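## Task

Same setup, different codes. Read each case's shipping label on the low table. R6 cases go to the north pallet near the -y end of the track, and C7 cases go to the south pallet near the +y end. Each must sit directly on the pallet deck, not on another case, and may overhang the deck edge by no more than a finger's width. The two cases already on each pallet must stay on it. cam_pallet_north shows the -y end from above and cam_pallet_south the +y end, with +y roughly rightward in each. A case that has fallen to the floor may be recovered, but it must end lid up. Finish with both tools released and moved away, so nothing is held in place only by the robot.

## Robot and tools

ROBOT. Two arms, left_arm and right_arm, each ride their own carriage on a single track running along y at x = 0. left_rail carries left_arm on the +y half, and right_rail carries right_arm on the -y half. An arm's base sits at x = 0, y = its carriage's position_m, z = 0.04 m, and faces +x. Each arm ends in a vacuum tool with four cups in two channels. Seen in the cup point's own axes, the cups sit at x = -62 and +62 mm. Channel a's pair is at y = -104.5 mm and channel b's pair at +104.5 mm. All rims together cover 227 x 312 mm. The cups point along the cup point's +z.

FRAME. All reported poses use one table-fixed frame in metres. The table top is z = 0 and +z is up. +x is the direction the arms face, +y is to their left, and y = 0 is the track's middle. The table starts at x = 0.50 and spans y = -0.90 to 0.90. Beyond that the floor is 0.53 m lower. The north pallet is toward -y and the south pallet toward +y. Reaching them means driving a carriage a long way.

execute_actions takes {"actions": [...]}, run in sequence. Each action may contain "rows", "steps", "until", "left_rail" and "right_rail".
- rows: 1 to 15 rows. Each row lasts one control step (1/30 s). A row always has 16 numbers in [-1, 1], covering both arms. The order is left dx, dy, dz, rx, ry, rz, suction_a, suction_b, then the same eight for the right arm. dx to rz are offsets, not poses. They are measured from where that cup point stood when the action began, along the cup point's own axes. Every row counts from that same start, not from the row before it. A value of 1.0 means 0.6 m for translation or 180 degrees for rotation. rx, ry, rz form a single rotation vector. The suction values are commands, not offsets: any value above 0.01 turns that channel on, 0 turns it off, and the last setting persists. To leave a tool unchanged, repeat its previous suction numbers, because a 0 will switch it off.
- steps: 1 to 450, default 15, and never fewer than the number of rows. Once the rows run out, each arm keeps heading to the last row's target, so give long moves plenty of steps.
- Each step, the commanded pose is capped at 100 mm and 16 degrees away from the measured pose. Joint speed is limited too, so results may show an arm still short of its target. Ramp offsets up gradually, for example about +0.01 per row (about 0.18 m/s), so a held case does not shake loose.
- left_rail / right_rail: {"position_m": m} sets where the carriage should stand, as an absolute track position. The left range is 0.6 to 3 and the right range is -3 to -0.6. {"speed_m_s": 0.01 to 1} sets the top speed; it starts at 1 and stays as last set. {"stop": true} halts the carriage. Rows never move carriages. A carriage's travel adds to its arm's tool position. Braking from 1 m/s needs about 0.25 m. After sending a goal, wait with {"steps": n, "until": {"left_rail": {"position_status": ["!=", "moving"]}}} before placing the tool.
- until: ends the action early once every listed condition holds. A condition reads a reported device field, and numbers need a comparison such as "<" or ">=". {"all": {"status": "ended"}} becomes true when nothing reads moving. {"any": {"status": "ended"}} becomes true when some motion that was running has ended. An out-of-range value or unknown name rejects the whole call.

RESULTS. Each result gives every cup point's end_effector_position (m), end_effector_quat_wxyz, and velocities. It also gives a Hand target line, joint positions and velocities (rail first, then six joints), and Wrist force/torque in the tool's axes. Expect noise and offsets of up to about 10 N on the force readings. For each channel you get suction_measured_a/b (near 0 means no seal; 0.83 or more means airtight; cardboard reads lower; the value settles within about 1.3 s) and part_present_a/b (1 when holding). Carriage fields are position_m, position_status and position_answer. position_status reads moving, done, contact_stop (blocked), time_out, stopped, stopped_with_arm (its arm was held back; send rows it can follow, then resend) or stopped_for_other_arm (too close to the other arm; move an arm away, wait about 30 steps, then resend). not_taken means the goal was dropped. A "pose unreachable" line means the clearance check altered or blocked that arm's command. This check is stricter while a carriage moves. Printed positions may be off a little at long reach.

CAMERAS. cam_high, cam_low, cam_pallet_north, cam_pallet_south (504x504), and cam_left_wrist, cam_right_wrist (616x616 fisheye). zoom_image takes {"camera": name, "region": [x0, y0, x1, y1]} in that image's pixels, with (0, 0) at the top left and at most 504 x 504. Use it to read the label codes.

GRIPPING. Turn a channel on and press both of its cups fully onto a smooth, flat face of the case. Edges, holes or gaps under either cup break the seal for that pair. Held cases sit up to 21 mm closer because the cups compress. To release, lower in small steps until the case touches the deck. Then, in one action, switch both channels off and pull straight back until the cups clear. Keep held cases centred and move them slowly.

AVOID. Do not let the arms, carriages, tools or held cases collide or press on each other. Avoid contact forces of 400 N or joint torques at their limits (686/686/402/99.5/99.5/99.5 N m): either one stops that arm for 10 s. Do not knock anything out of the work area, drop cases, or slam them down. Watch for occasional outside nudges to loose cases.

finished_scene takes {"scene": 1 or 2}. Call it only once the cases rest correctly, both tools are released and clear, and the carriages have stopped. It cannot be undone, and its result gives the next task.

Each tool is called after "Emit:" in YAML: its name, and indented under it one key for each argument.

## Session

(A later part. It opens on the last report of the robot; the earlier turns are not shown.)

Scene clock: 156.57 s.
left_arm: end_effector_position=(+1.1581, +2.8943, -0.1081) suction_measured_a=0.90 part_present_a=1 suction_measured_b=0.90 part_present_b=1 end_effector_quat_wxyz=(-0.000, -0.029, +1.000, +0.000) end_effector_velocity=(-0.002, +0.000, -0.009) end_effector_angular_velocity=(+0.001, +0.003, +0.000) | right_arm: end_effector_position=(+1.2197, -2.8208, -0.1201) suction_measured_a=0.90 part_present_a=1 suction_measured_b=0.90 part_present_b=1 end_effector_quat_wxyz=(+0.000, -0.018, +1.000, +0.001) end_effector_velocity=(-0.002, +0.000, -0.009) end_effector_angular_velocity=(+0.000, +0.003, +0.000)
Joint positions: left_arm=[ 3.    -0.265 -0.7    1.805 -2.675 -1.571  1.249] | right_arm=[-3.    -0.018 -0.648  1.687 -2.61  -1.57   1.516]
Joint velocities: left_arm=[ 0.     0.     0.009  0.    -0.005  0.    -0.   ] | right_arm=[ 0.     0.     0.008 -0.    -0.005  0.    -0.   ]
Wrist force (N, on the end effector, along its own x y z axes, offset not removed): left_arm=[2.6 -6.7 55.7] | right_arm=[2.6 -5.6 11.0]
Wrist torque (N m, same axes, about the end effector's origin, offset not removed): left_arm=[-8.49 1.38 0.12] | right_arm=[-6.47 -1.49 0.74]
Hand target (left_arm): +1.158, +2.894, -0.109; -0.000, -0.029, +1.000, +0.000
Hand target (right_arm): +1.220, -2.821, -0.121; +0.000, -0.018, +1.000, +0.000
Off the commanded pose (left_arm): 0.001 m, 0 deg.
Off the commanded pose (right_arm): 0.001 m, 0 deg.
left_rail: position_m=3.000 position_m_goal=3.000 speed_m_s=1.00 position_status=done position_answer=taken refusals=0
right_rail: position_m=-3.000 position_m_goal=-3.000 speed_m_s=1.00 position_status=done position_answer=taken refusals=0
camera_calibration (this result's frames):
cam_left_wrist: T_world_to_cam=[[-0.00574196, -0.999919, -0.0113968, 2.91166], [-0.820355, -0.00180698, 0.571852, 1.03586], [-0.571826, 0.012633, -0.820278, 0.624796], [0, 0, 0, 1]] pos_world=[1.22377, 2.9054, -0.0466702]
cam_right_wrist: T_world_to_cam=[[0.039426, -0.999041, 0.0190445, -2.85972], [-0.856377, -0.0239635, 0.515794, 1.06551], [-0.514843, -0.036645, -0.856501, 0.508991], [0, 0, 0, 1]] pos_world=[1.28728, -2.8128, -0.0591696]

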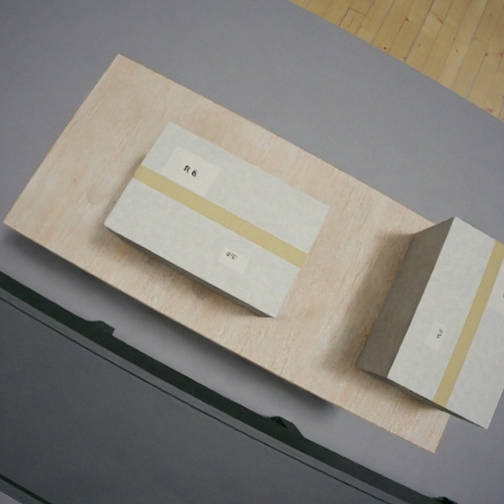

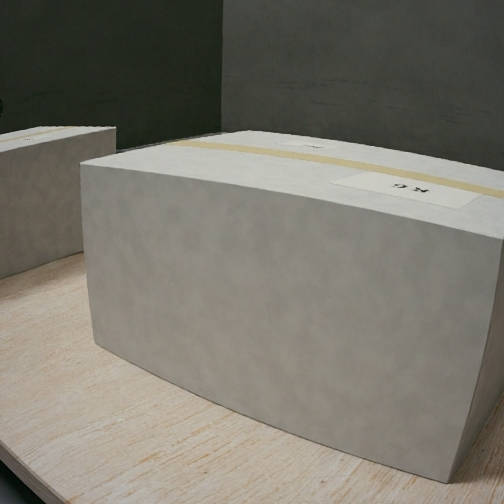

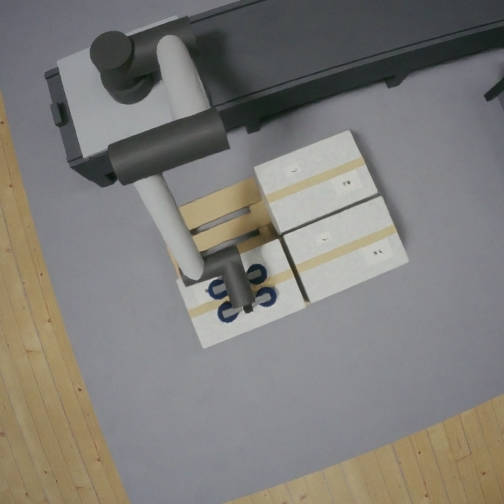

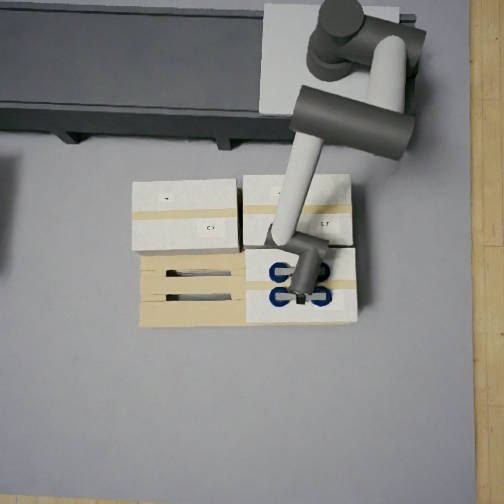

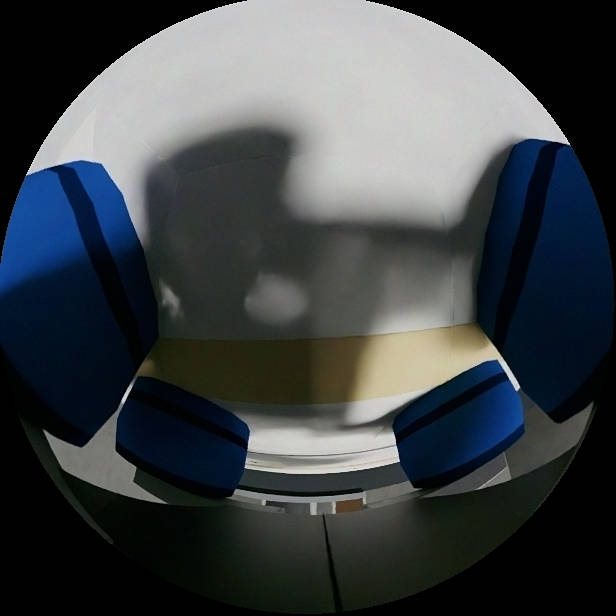

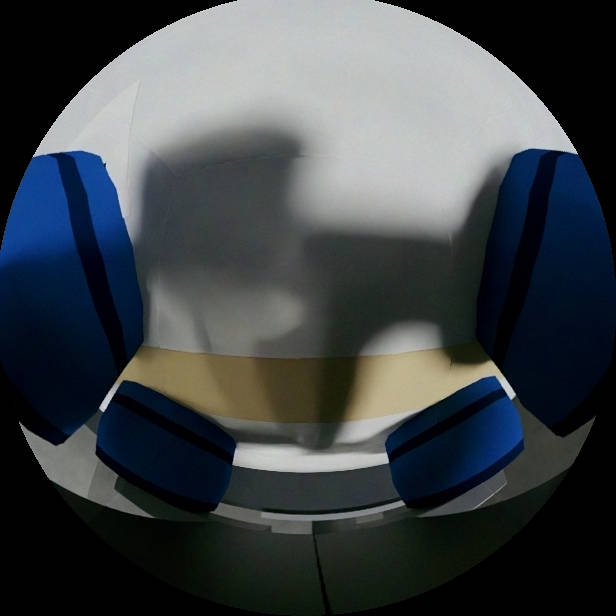

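Emit:
execute_actions:
  actions:
    - {"rows":[[0,0,0.004,0,0,0,1,1,0,0,0.004,0,0,0,1,1]],"steps":4}

Scene clock: 159.53 s.
left_arm: end_effector_position=(+1.1581, +2.8944, -0.1098) suction_measured_a=0.90 part_present_a=1 suction_measured_b=0.90 part_present_b=1 end_effector_quat_wxyz=(-0.000, -0.029, +1.000, +0.000) end_effector_velocity=(-0.001, +0.000, -0.009) end_effector_angular_velocity=(+0.001, +0.003, -0.000) | right_arm: end_effector_position=(+1.2197, -2.8208, -0.1218) suction_measured_a=0.90 part_present_a=1 suction_measured_b=0.90 part_present_b=1 end_effector_quat_wxyz=(+0.000, -0.018, +1.000, +0.001) end_effector_velocity=(-0.001, +0.000, -0.009) end_effector_angular_velocity=(+0.000, +0.002, -0.000)
Joint positions: left_arm=[ 3.    -0.265 -0.698  1.805 -2.677 -1.571  1.249] | right_arm=[-3.    -0.018 -0.646  1.687 -2.612 -1.57   1.516]
Joint velocities: left_arm=[ 0.    -0.     0.009 -0.001 -0.005 -0.     0.   ] | right_arm=[ 0.    -0.     0.008 -0.001 -0.005 -0.     0.   ]
Wrist force (N, on the end effector, along its own x y z axes, offset not removed): left_arm=[5.9 -7.8 53.2] | right_arm=[1.8 -6.7 14.1]
Wrist torque (N m, same axes, about the end effector's origin, offset not removed): left_arm=[-8.60 0.96 0.07] | right_arm=[-6.62 -1.31 0.64]
Hand target (left_arm): +1.158, +2.894, -0.111; -0.000, -0.029, +1.000, +0.000
Hand target (right_arm): +1.220, -2.821, -0.122; +0.000, -0.018, +1.000, +0.001
Off the commanded pose (left_arm): 0.001 m, 0 deg.
Off the commanded pose (right_arm): 0.001 m, 0 deg.
left_rail: position_m=3.000 position_m_goal=3.000 speed_m_s=1.00 position_status=done position_answer=taken refusals=0
right_rail: position_m=-3.000 position_m_goal=-3.000 speed_m_s=1.00 position_status=done position_answer=taken refusals=0
camera_calibration (this result's frames):
cam_left_wrist: T_world_to_cam=[[-0.00574204, -0.999918, -0.011406, 2.91164], [-0.820348, -0.00181232, 0.571862, 1.03684], [-0.571836, 0.0126405, -0.820271, 0.623359], [0, 0, 0, 1]] pos_world=[1.22375, 2.9054, -0.0483962]
cam_right_wrist: T_world_to_cam=[[0.0394262, -0.999041, 0.0190391, -2.85969], [-0.856366, -0.0239656, 0.515813, 1.06636], [-0.514862, -0.0366409, -0.85649, 0.507534], [0, 0, 0, 1]] pos_world=[1.28726, -2.8128, -0.0609013]

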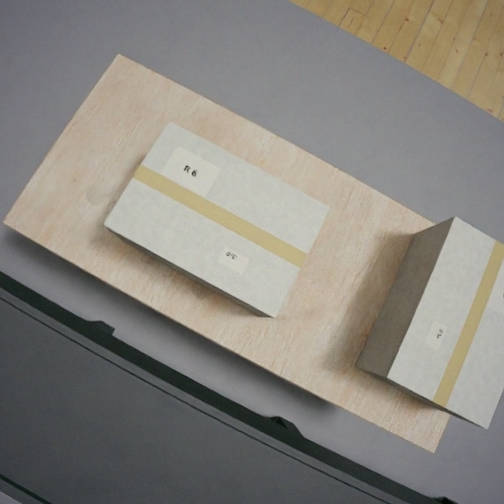

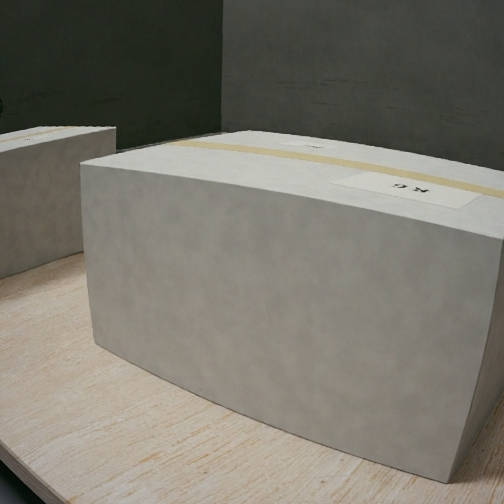

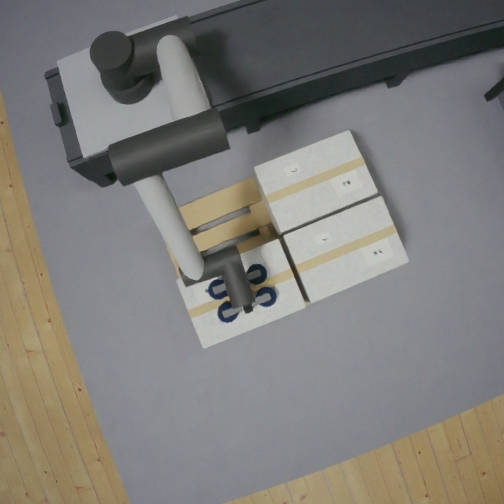

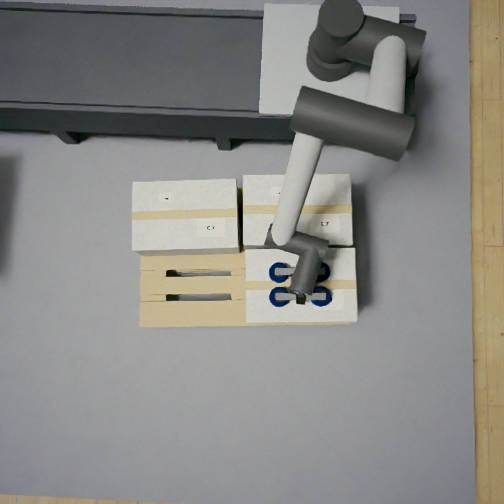

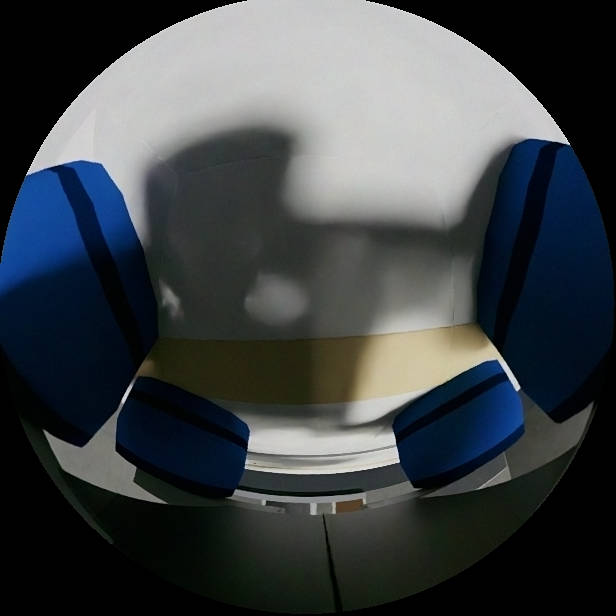

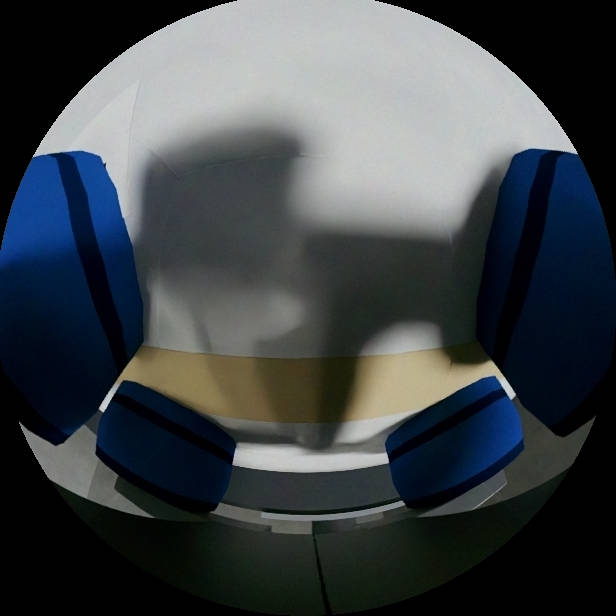

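Emit:
execute_actions:
  actions:
    - {"rows":[[0,0,0.004,0,0,0,1,1,0,0,0.004,0,0,0,1,1]],"steps":4}

Scene clock: 162.03 s.
left_arm: end_effector_position=(+1.1582, +2.8943, -0.1114) suction_measured_a=0.90 part_present_a=1 suction_measured_b=0.90 part_present_b=1 end_effector_quat_wxyz=(-0.000, -0.029, +1.000, +0.000) end_effector_velocity=(+0.002, -0.001, -0.005) end_effector_angular_velocity=(-0.002, -0.004, +0.000) | right_arm: end_effector_position=(+1.2196, -2.8208, -0.1235) suction_measured_a=0.90 part_present_a=1 suction_measured_b=0.90 part_present_b=1 end_effector_quat_wxyz=(+0.000, -0.018, +1.000, +0.001) end_effector_velocity=(-0.001, +0.000, -0.009) end_effector_angular_velocity=(+0.000, +0.003, -0.000)
Joint positions: left_arm=[ 3.    -0.265 -0.696  1.805 -2.678 -1.571  1.249] | right_arm=[-3.    -0.018 -0.644  1.686 -2.613 -1.57   1.516]
Joint velocities: left_arm=[ 0.    -0.     0.007 -0.002 -0.009 -0.001  0.   ] | right_arm=[ 0.    -0.     0.008 -0.001 -0.005  0.     0.   ]
Wrist force (N, on the end effector, along its own x y z axes, offset not removed): left_arm=[14.5 4.3 -14.2] | right_arm=[0.6 -6.1 12.5]
Wrist torque (N m, same axes, about the end effector's origin, offset not removed): left_arm=[5.07 -6.48 1.86] | right_arm=[-6.52 -1.23 0.60]
Hand target (left_arm): +1.158, +2.894, -0.112; -0.000, -0.029, +1.000, +0.000
Hand target (right_arm): +1.220, -2.821, -0.124; +0.000, -0.018, +1.000, +0.001
Off the commanded pose (left_arm): 0.001 m, 0 deg.
Off the commanded pose (right_arm): 0.001 m, 0 deg.
left_rail: position_m=3.000 position_m_goal=3.000 speed_m_s=1.00 position_status=done position_answer=taken refusals=0
right_rail: position_m=-3.000 position_m_goal=-3.000 speed_m_s=1.00 position_status=done position_answer=taken refusals=0
camera_calibration (this result's frames):
cam_left_wrist: T_world_to_cam=[[-0.00573994, -0.999921, -0.0111978, 2.91159], [-0.820444, -0.00169292, 0.571725, 1.03751], [-0.571699, 0.0124689, -0.820369, 0.62245], [0, 0, 0, 1]] pos_world=[1.22378, 2.90536, -0.0499278]
cam_right_wrist: T_world_to_cam=[[0.0394268, -0.999041, 0.0190379, -2.85966], [-0.856354, -0.0239659, 0.515834, 1.06723], [-0.514883, -0.0366408, -0.856477, 0.506087], [0, 0, 0, 1]] pos_world=[1.28725, -2.8128, -0.0626193]

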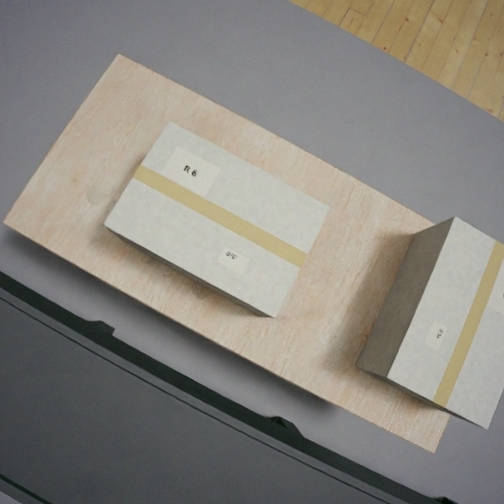

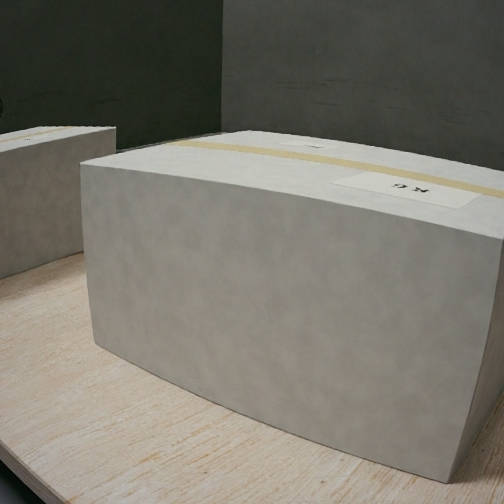

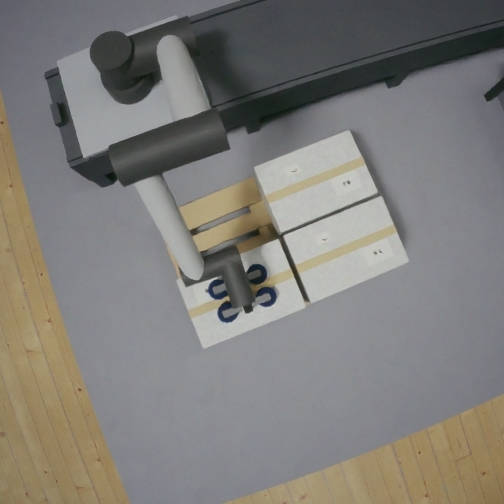

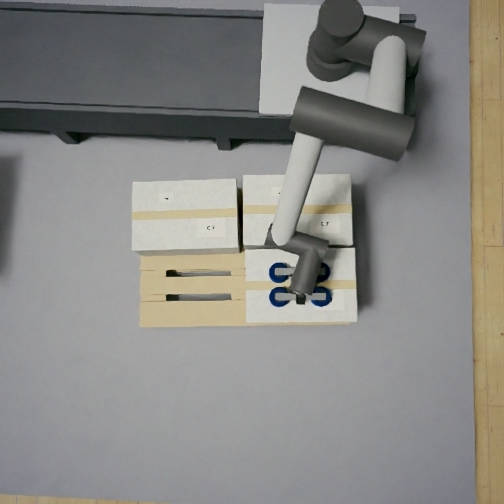

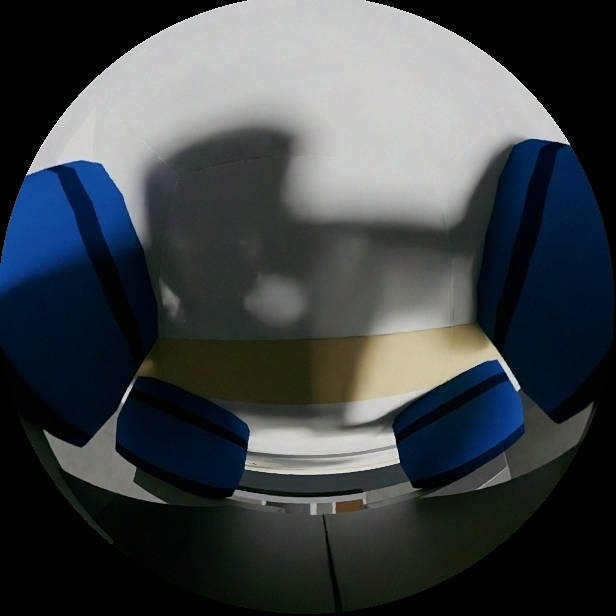

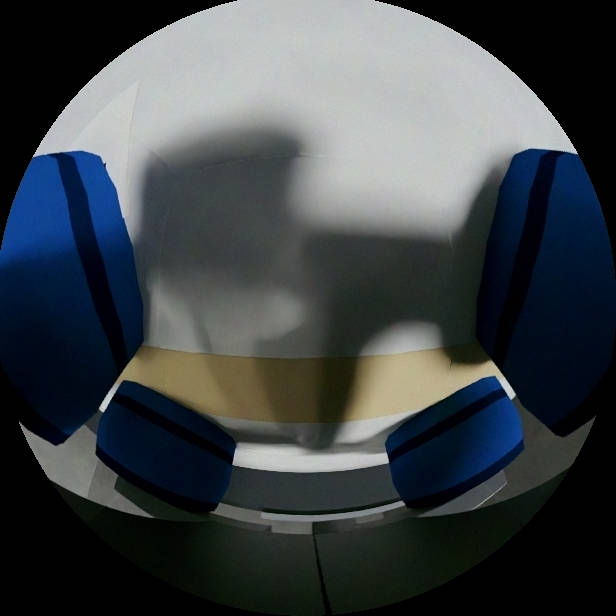

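Left case has touched down; releasing it while the right keeps lowering.

Emit:
execute_actions:
  actions:
    - {"rows":[[0,0,-0.001,0,0,0,0,0,0,0,0.004,0,0,0,1,1],[0,0,-0.004,0,0,0,0,0,0,0,0.004,0,0,0,1,1],[0,0,-0.008,0,0,0,0,0,0,0,0.004,0,0,0,1,1],[0,0,-0.013,0,0,0,0,0,0,0,0.004,0,0,0,1,1],[0,0,-0.02,0,0,0,0,0,0,0,0.004,0,0,0,1,1],[0,0,-0.027,0,0,0,0,0,0,0,0.004,0,0,0,1,1],[0,0,-0.035,0,0,0,0,0,0,0,0.004,0,0,0,1,1],[0,0,-0.05,0,0,0,0,0,0,0,0.004,0,0,0,1,1],[0,0,-0.1,0,0,0,0,0,0,0,0.004,0,0,0,1,1]],"steps":9}

Scene clock: 165.57 s.
left_arm: end_effector_position=(+1.1580, +2.8944, -0.0950) suction_measured_a=0.03 part_present_a=0 suction_measured_b=0.03 part_present_b=0 end_effector_quat_wxyz=(-0.001, -0.029, +1.000, +0.000) end_effector_velocity=(-0.014, +0.004, +0.171) end_effector_angular_velocity=(+0.008, +0.029, +0.000) | right_arm: end_effector_position=(+1.2196, -2.8208, -0.1258) suction_measured_a=0.90 part_present_a=1 suction_measured_b=0.90 part_present_b=1 end_effector_quat_wxyz=(+0.000, -0.018, +1.000, +0.001) end_effector_velocity=(+0.000, -0.000, -0.001) end_effector_angular_velocity=(-0.000, -0.000, -0.000)
Joint positions: left_arm=[ 3.    -0.265 -0.714  1.807 -2.663 -1.571  1.249] | right_arm=[-3.    -0.018 -0.642  1.686 -2.615 -1.57   1.516]
Joint velocities: left_arm=[ 0.    -0.    -0.19   0.033  0.186 -0.    -0.   ] | right_arm=[ 0.    -0.     0.001 -0.    -0.001  0.     0.   ]
Wrist force (N, on the end effector, along its own x y z axes, offset not removed): left_arm=[7.3 -11.7 -72.8] | right_arm=[-2.6 -6.6 11.9]
Wrist torque (N m, same axes, about the end effector's origin, offset not removed): left_arm=[-0.40 0.22 -0.63] | right_arm=[-6.65 -1.24 0.45]
Hand target (left_arm): +1.158, +2.894, -0.053; -0.000, -0.029, +1.000, -0.000
Hand target (right_arm): +1.220, -2.821, -0.126; +0.000, -0.018, +1.000, +0.001
Off the commanded pose (left_arm): 0.044 m, 0 deg.
Off the commanded pose (right_arm): 0.000 m, 0 deg.
left_rail: position_m=3.000 position_m_goal=3.000 speed_m_s=1.00 position_status=done position_answer=taken refusals=0
right_rail: position_m=-3.000 position_m_goal=-3.000 speed_m_s=1.00 position_status=done position_answer=taken refusals=0
camera_calibration (this result's frames):
cam_left_wrist: T_world_to_cam=[[-0.00575915, -0.999916, -0.0116364, 2.91186], [-0.820104, -0.00193552, 0.572211, 1.02841], [-0.572185, 0.0128385, -0.820024, 0.635308], [0, 0, 0, 1]] pos_world=[1.22369, 2.90545, -0.0336168]
cam_right_wrist: T_world_to_cam=[[0.0394271, -0.999041, 0.0190366, -2.85961], [-0.856342, -0.023966, 0.515852, 1.0684], [-0.514901, -0.0366404, -0.856466, 0.504126], [0, 0, 0, 1]] pos_world=[1.28723, -2.81279, -0.0649303]

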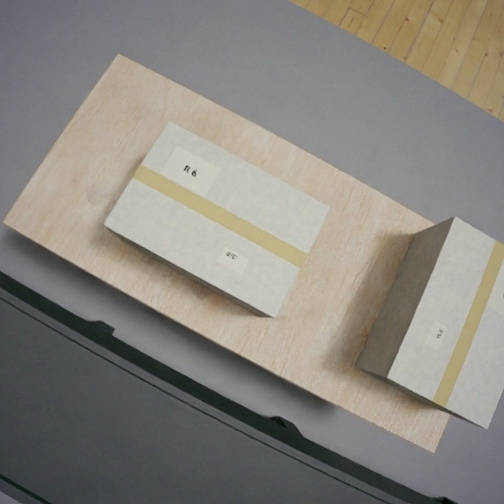

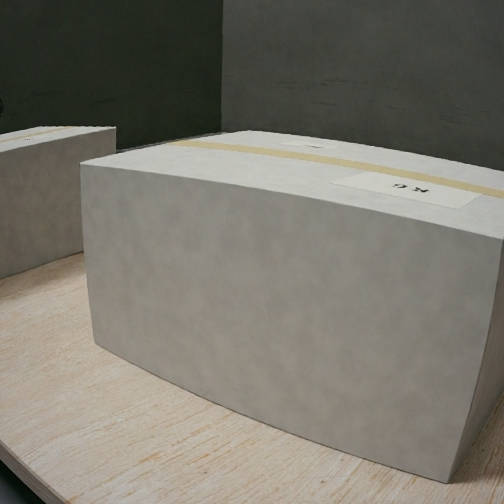

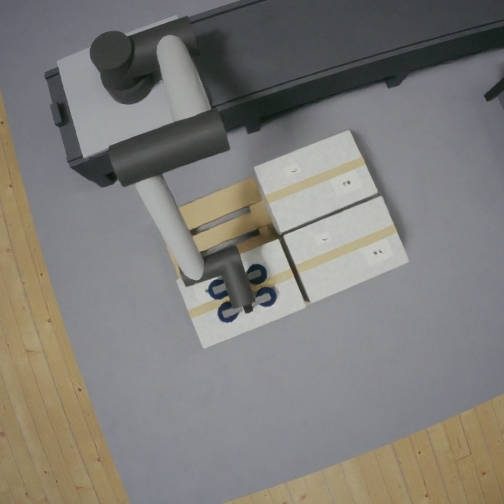

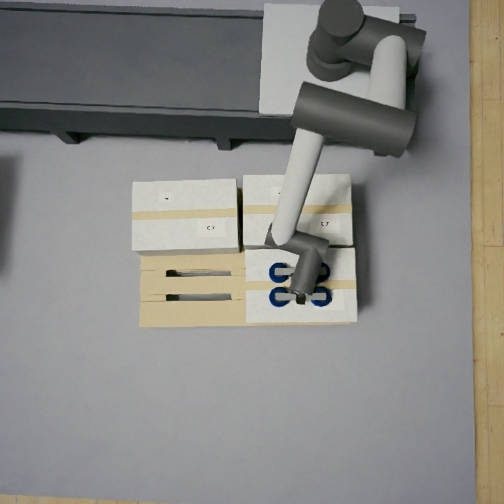

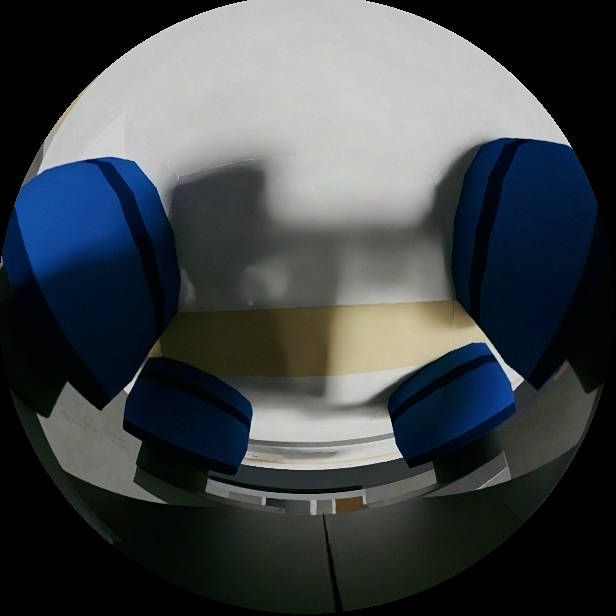

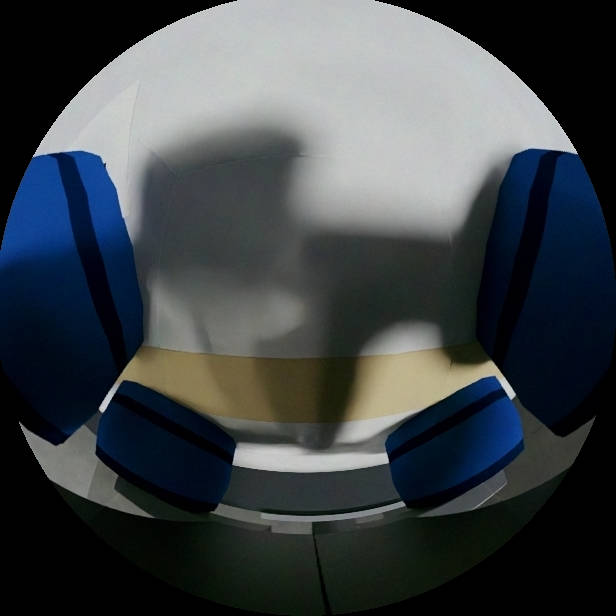

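Emit:
execute_actions:
  actions:
    - {"rows":[[0,-0.01,-0.09,0,0,0,0,0,0,0,0.0036,0,0,0,1,1],[0,-0.03,-0.12,0,0,0,0,0,0,0,0.0036,0,0,0,1,1],[0,-0.06,-0.16,0,0,0,0,0,0,0,0.0036,0,0,0,1,1],[0,-0.1,-0.21,0,0,0,0,0,0,0,0.0036,0,0,0,1,1]],"steps":4}

Scene clock: 168.63 s.
left_arm: end_effector_position=(+1.1592, +2.8821, -0.0342) suction_measured_a=0.01 part_present_a=0 suction_measured_b=0.01 part_present_b=0 end_effector_quat_wxyz=(-0.000, -0.029, +1.000, +0.000) end_effector_velocity=(+0.026, -0.264, +0.362) end_effector_angular_velocity=(-0.005, -0.019, -0.003) | right_arm: end_effector_position=(+1.2196, -2.8208, -0.1272) suction_measured_a=0.90 part_present_a=1 suction_measured_b=0.90 part_present_b=1 end_effector_quat_wxyz=(+0.000, -0.018, +1.000, +0.001) end_effector_velocity=(-0.002, +0.000, -0.011) end_effector_angular_velocity=(+0.000, +0.003, -0.000)
Joint positions: left_arm=[ 3.    -0.275 -0.776  1.809 -2.603 -1.571  1.239] | right_arm=[-3.    -0.018 -0.64   1.686 -2.616 -1.57   1.516]
Joint velocities: left_arm=[ 0.    -0.215 -0.339 -0.065  0.384 -0.    -0.212] | right_arm=[ 0.     0.     0.01  -0.001 -0.006  0.     0.   ]
Wrist force (N, on the end effector, along its own x y z axes, offset not removed): left_arm=[2.9 3.1 13.0] | right_arm=[1.0 -2.2 13.6]
Wrist torque (N m, same axes, about the end effector's origin, offset not removed): left_arm=[-0.01 0.15 -0.09] | right_arm=[-5.95 -1.08 0.60]
Hand target (left_arm): +1.161, +2.836, +0.028; +0.001, -0.028, +1.000, -0.001
Hand target (right_arm): +1.220, -2.821, -0.128; +0.000, -0.018, +1.000, +0.001
Off the commanded pose (left_arm): 0.081 m, 0 deg.
Off the commanded pose (right_arm): 0.001 m, 0 deg.
left_rail: position_m=3.000 position_m_goal=3.000 speed_m_s=1.00 position_status=done position_answer=taken refusals=0
right_rail: position_m=-3.000 position_m_goal=-3.000 speed_m_s=1.00 position_status=done position_answer=taken refusals=0
camera_calibration (this result's frames):
cam_left_wrist: T_world_to_cam=[[-0.00589833, -0.99992, -0.011149, 2.90045], [-0.820592, -0.00153178, 0.571513, 0.993884], [-0.571484, 0.0125197, -0.820518, 0.686112], [0, 0, 0, 1]] pos_world=[1.22478, 2.89315, 0.0272864]
cam_right_wrist: T_world_to_cam=[[0.0394282, -0.999041, 0.0190348, -2.85959], [-0.856327, -0.0239667, 0.515878, 1.06906], [-0.514927, -0.0366401, -0.85645, 0.503003], [0, 0, 0, 1]] pos_world=[1.28722, -2.81279, -0.066275]

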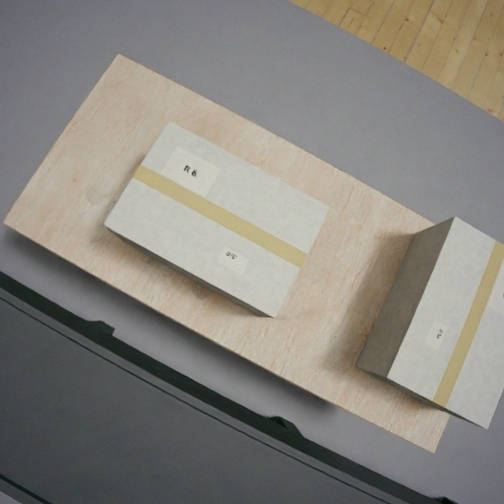

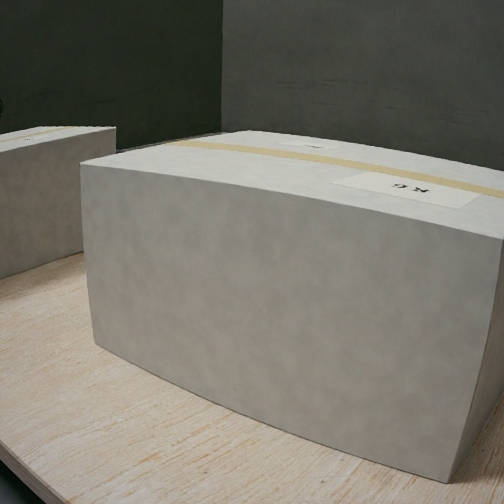

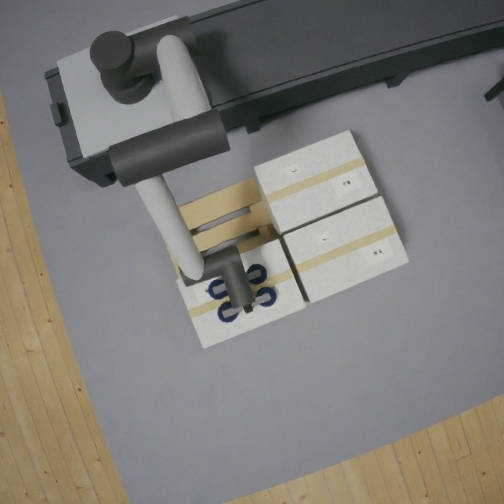

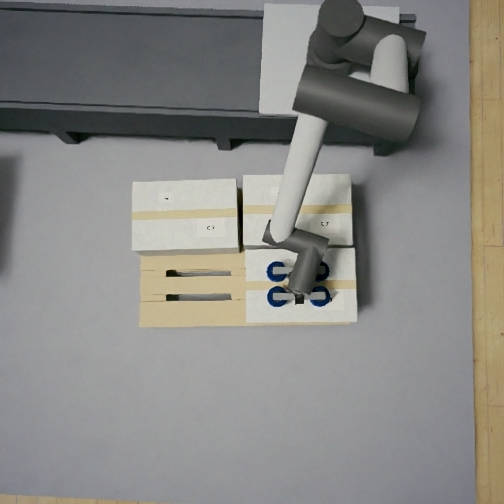

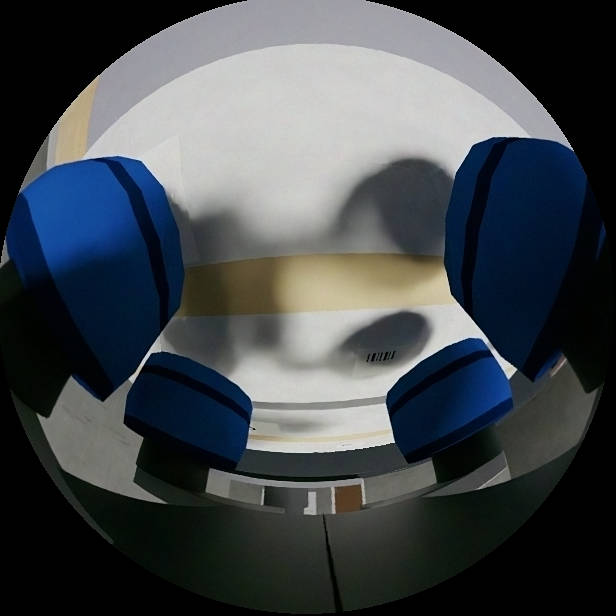

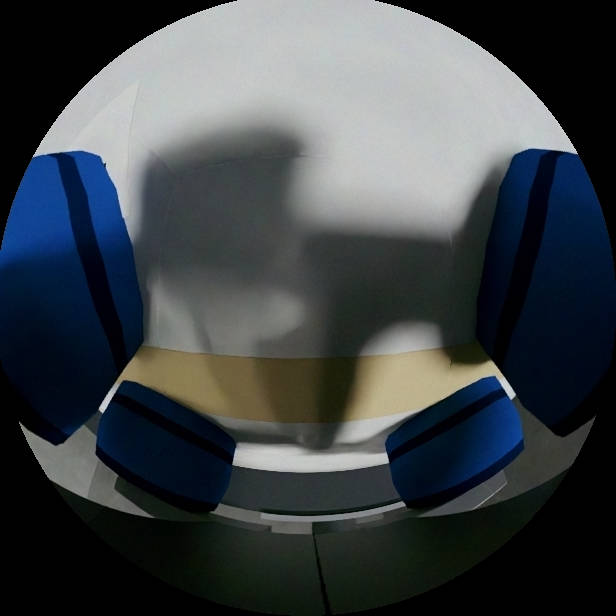

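Emit:
execute_actions:
  actions:
    - {"rows":[[0,-0.1,-0.11,0,0,0,0,0,0,0,0.004,0,0,0,1,1],[0.01,-0.13,-0.12,0,0,0,0,0,0,0,0.004,0,0,0,1,1],[0.02,-0.18,-0.135,0,0,0,0,0,0,0,0.004,0,0,0,1,1],[0.03,-0.24,-0.15,0,0,0,0,0,0,0,0.004,0,0,0,1,1]],"steps":4}

Scene clock: 171.90 s.
left_arm: end_effector_position=(+1.1591, +2.8148, +0.0348) suction_measured_a=0.01 part_present_a=0 suction_measured_b=0.01 part_present_b=0 end_effector_quat_wxyz=(+0.000, -0.028, +1.000, -0.000) end_effector_velocity=(-0.052, -0.420, +0.132) end_effector_angular_velocity=(+0.001, +0.003, -0.003) | right_arm: end_effector_position=(+1.2198, -2.8208, -0.1287) suction_measured_a=0.90 part_present_a=1 suction_measured_b=0.90 part_present_b=1 end_effector_quat_wxyz=(+0.000, -0.018, +1.000, +0.000) end_effector_velocity=(+0.002, -0.000, -0.004) end_effector_angular_velocity=(-0.002, -0.004, -0.000)
Joint positions: left_arm=[ 3.    -0.33  -0.839  1.794 -2.526 -1.571  1.184] | right_arm=[-3.    -0.018 -0.639  1.685 -2.618 -1.57   1.516]
Joint velocities: left_arm=[ 0.    -0.358 -0.118 -0.036  0.157  0.    -0.355] | right_arm=[ 0.     0.     0.006 -0.002 -0.008 -0.001  0.   ]
Wrist force (N, on the end effector, along its own x y z axes, offset not removed): left_arm=[-3.9 9.1 6.0] | right_arm=[7.5 -3.1 -25.6]
Wrist torque (N m, same axes, about the end effector's origin, offset not removed): left_arm=[0.57 1.05 -0.05] | right_arm=[1.08 -5.70 2.18]
Hand target (left_arm): +1.148, +2.740, +0.055; +0.000, -0.028, +1.000, -0.001
Hand target (right_arm): +1.220, -2.821, -0.130; +0.000, -0.018, +1.000, +0.001
Off the commanded pose (left_arm): 0.081 m, 0 deg.
Off the commanded pose (right_arm): 0.001 m, 0 deg.
left_rail: position_m=3.000 position_m_goal=3.000 speed_m_s=1.00 position_status=done position_answer=taken refusals=0
right_rail: position_m=-3.000 position_m_goal=-3.000 speed_m_s=1.00 position_status=done position_answer=taken refusals=0
camera_calibration (this result's frames):
cam_left_wrist: T_world_to_cam=[[-0.0063812, -0.999924, -0.0105085, 2.83443], [-0.82112, -0.000758135, 0.570755, 0.952812], [-0.57072, 0.0122709, -0.821053, 0.743335], [0, 0, 0, 1]] pos_world=[1.2247, 2.82582, 0.0962815]
cam_right_wrist: T_world_to_cam=[[0.0393895, -0.999041, 0.0191186, -2.85952], [-0.856551, -0.0239062, 0.515509, 1.07041], [-0.514558, -0.0366816, -0.856671, 0.501181], [0, 0, 0, 1]] pos_world=[1.28738, -2.8128, -0.0677903]

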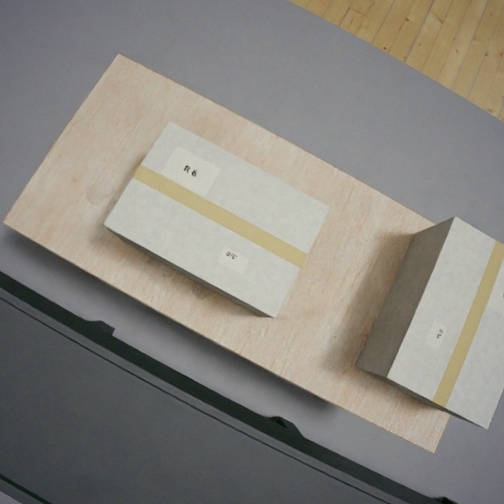

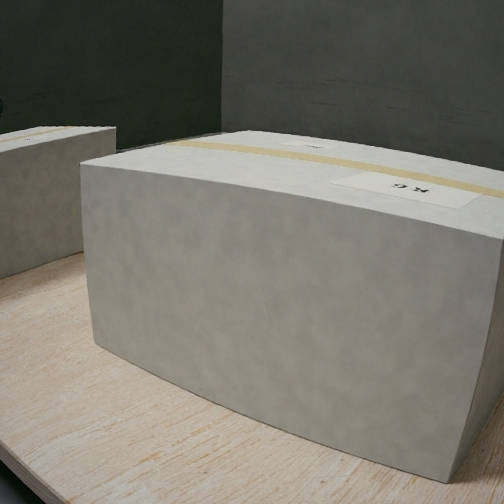

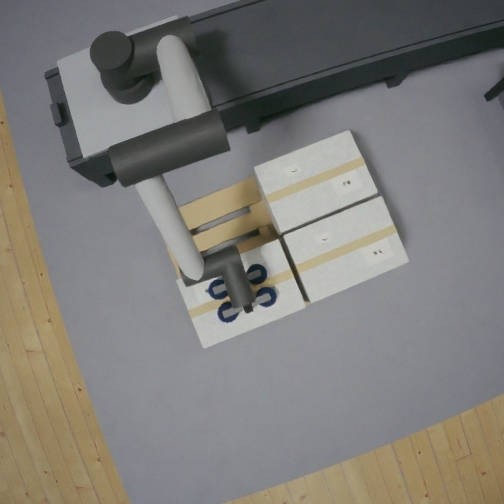

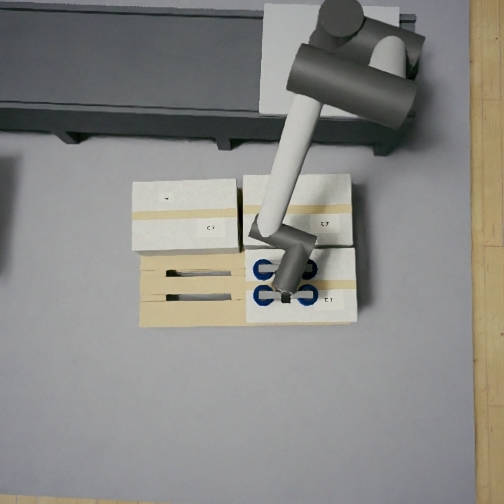

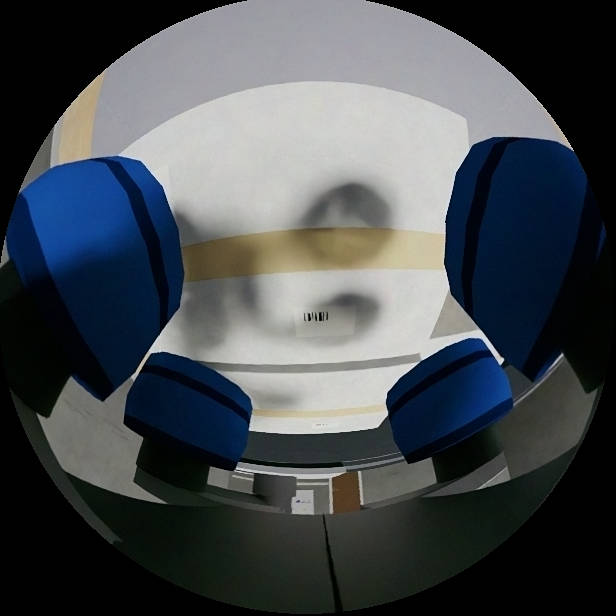

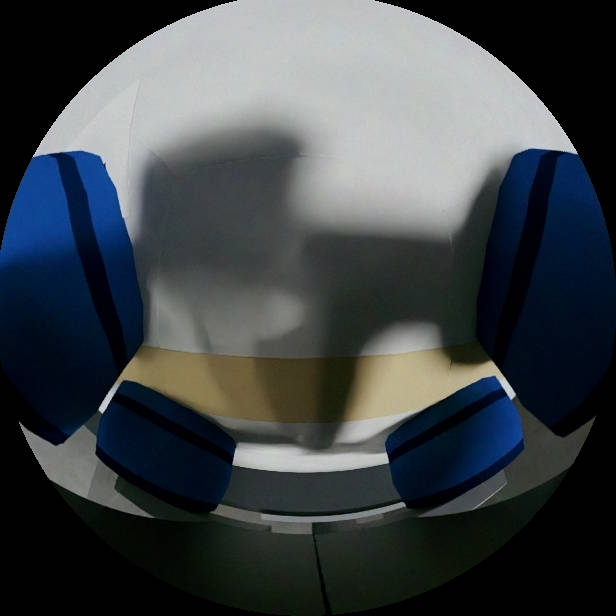

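Emit:
execute_actions:
  actions:
    - {"rows":[[0.03,-0.14,-0.045,0,0,0.01,0,0,0,0,-0.001,0,0,0,0,0],[0.04,-0.17,-0.06,0,0,0.025,0,0,0,0,-0.004,0,0,0,0,0],[0.05,-0.21,-0.08,0,0,0.04,0,0,0,0,-0.008,0,0,0,0,0],[0.06,-0.25,-0.1,0,0,0.06,0,0,0,0,-0.013,0,0,0,0,0],[0.3,-1,-0.49,0,0,0.518,0,0,0,0,-0.02,0,0,0,0,0],[0.3,-1,-0.49,0,0,0.518,0,0,0,0,-0.027,0,0,0,0,0],[0.3,-1,-0.49,0,0,0.518,0,0,0,0,-0.035,0,0,0,0,0],[0.3,-1,-0.49,0,0,0.518,0,0,0,0,-0.05,0,0,0,0,0],[0.3,-1,-0.49,0,0,0.518,0,0,0,0,-0.09,0,0,0,0,0],[0.3,-1,-0.49,0,0,0.518,0,0,0,0,-0.14,0,0,0,0,0],[0.3,-1,-0.49,0,0,0.518,0,0,0.02,0.02,-0.19,0,0,0,0,0],[0.3,-1,-0.49,0,0,0.518,0,0,0.593,1,-0.765,0,0,0.0115,0,0]],"steps":46}

Scene clock: 182.60 s.
left_arm: end_effector_position=(+1.0135, +2.2053, +0.3288) suction_measured_a=0.01 part_present_a=0 suction_measured_b=0.01 part_present_b=0 end_effector_quat_wxyz=(+0.000, +0.707, +0.707, -0.000) end_effector_velocity=(-0.000, -0.002, +0.001) end_effector_angular_velocity=(+0.001, +0.002, -0.009) | right_arm: end_effector_position=(+0.8959, -2.3197, +0.2707) suction_measured_a=0.00 part_present_a=0 suction_measured_b=0.00 part_present_b=0 end_effector_quat_wxyz=(+0.002, -0.002, +1.000, +0.002) end_effector_velocity=(-0.284, +0.438, +0.323) end_effector_angular_velocity=(+0.006, -0.006, +0.005)
Joint positions: left_arm=[ 3.    -0.822 -0.972  1.507 -2.106 -1.572  2.319] | right_arm=[-3.     0.469 -1.089  1.812 -2.299 -1.568  2.037]
Joint velocities: left_arm=[ 0.    -0.001  0.001 -0.004  0.005 -0.     0.008] | right_arm=[ 0.     0.469 -0.222 -0.205  0.418  0.     0.464]
Wrist force (N, on the end effector, along its own x y z axes, offset not removed): left_arm=[-2.1 -4.8 -0.4] | right_arm=[0.0 -6.8 -3.2]
Wrist torque (N m, same axes, about the end effector's origin, offset not removed): left_arm=[-0.83 0.87 -0.12] | right_arm=[-0.75 -0.72 0.47]
Hand target (left_arm): +1.014, +2.205, +0.329; +0.000, +0.707, +0.707, -0.000
Hand target (right_arm): +0.859, -2.266, +0.310; +0.002, -0.002, +1.000, +0.002
Off the commanded pose (left_arm): 0.000 m, 0 deg.
Off the commanded pose (right_arm): 0.117 m, 0 deg; position clipped at the last step of the last action.
left_rail: position_m=3.000 position_m_goal=3.000 speed_m_s=1.00 position_status=done position_answer=taken refusals=0
right_rail: position_m=-3.000 position_m_goal=-3.000 speed_m_s=1.00 position_status=done position_answer=taken refusals=0
camera_calibration (this result's frames):
cam_left_wrist: T_world_to_cam=[[-0.998011, 0.0620473, -0.0111214, 0.890454], [0.0446437, 0.820285, 0.57021, -2.02296], [0.0445027, 0.56858, -0.821423, -0.941077], [0, 0, 0, 1]] pos_world=[1.02088, 2.13923, 0.390394]
cam_right_wrist: T_world_to_cam=[[0.00563581, -0.999864, 0.0154735, -2.32453], [-0.858429, 0.00309921, 0.512923, 0.664028], [-0.512902, -0.0161736, -0.858295, 0.741572], [0, 0, 0, 1]] pos_world=[0.963475, -2.31428, 0.331861]

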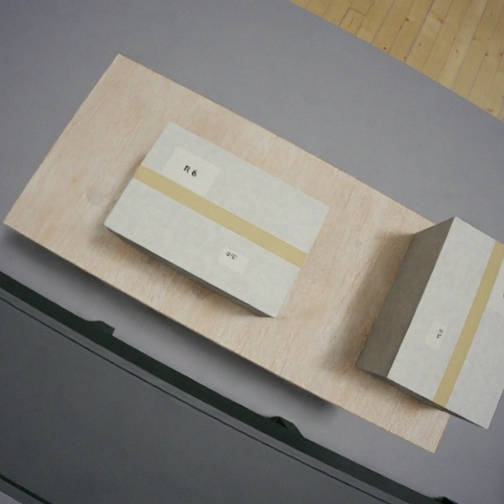

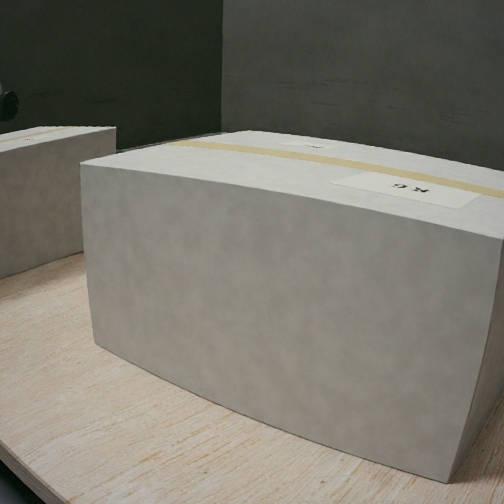

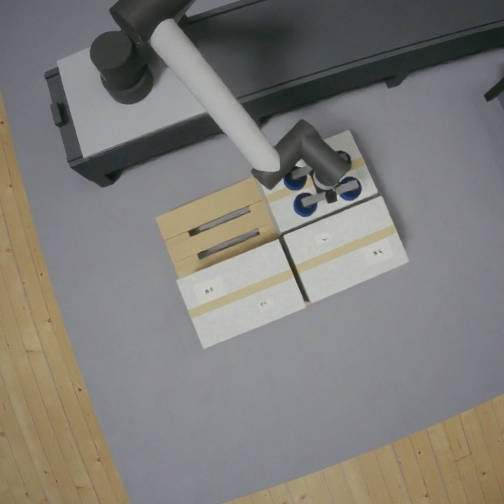

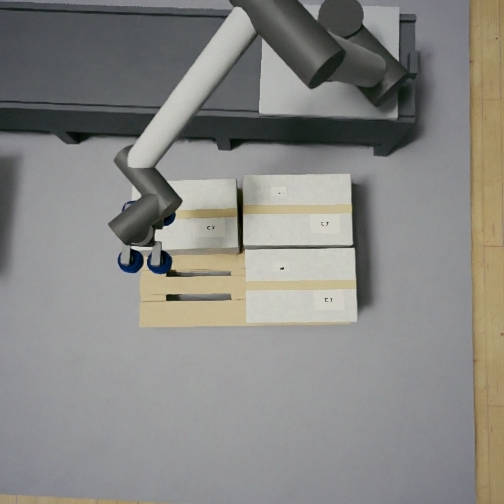

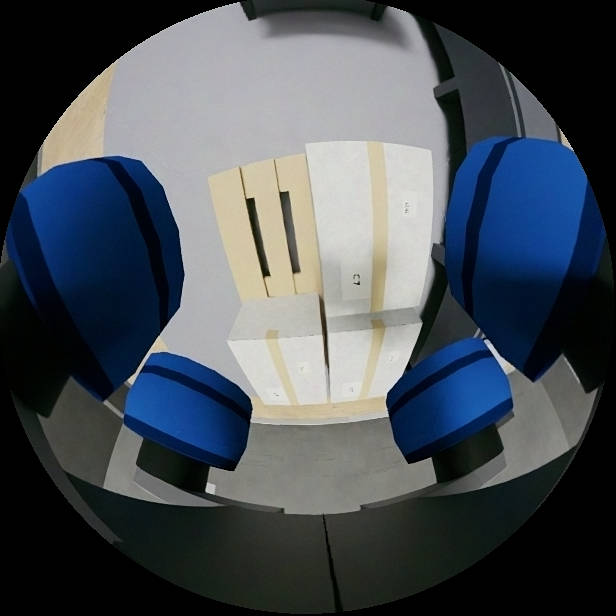

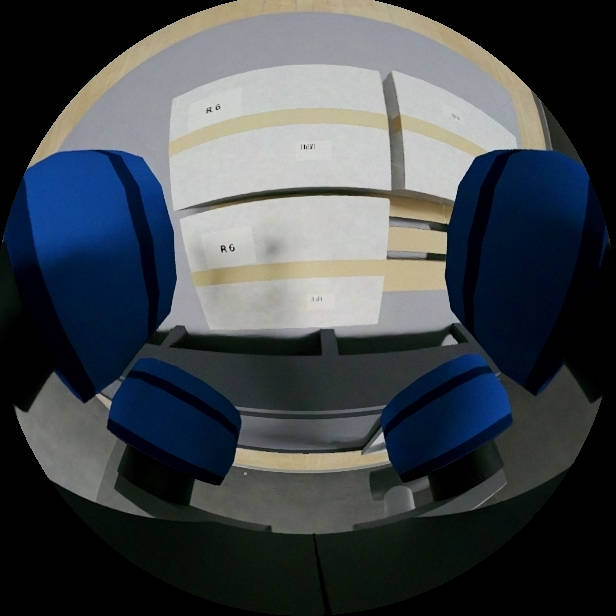

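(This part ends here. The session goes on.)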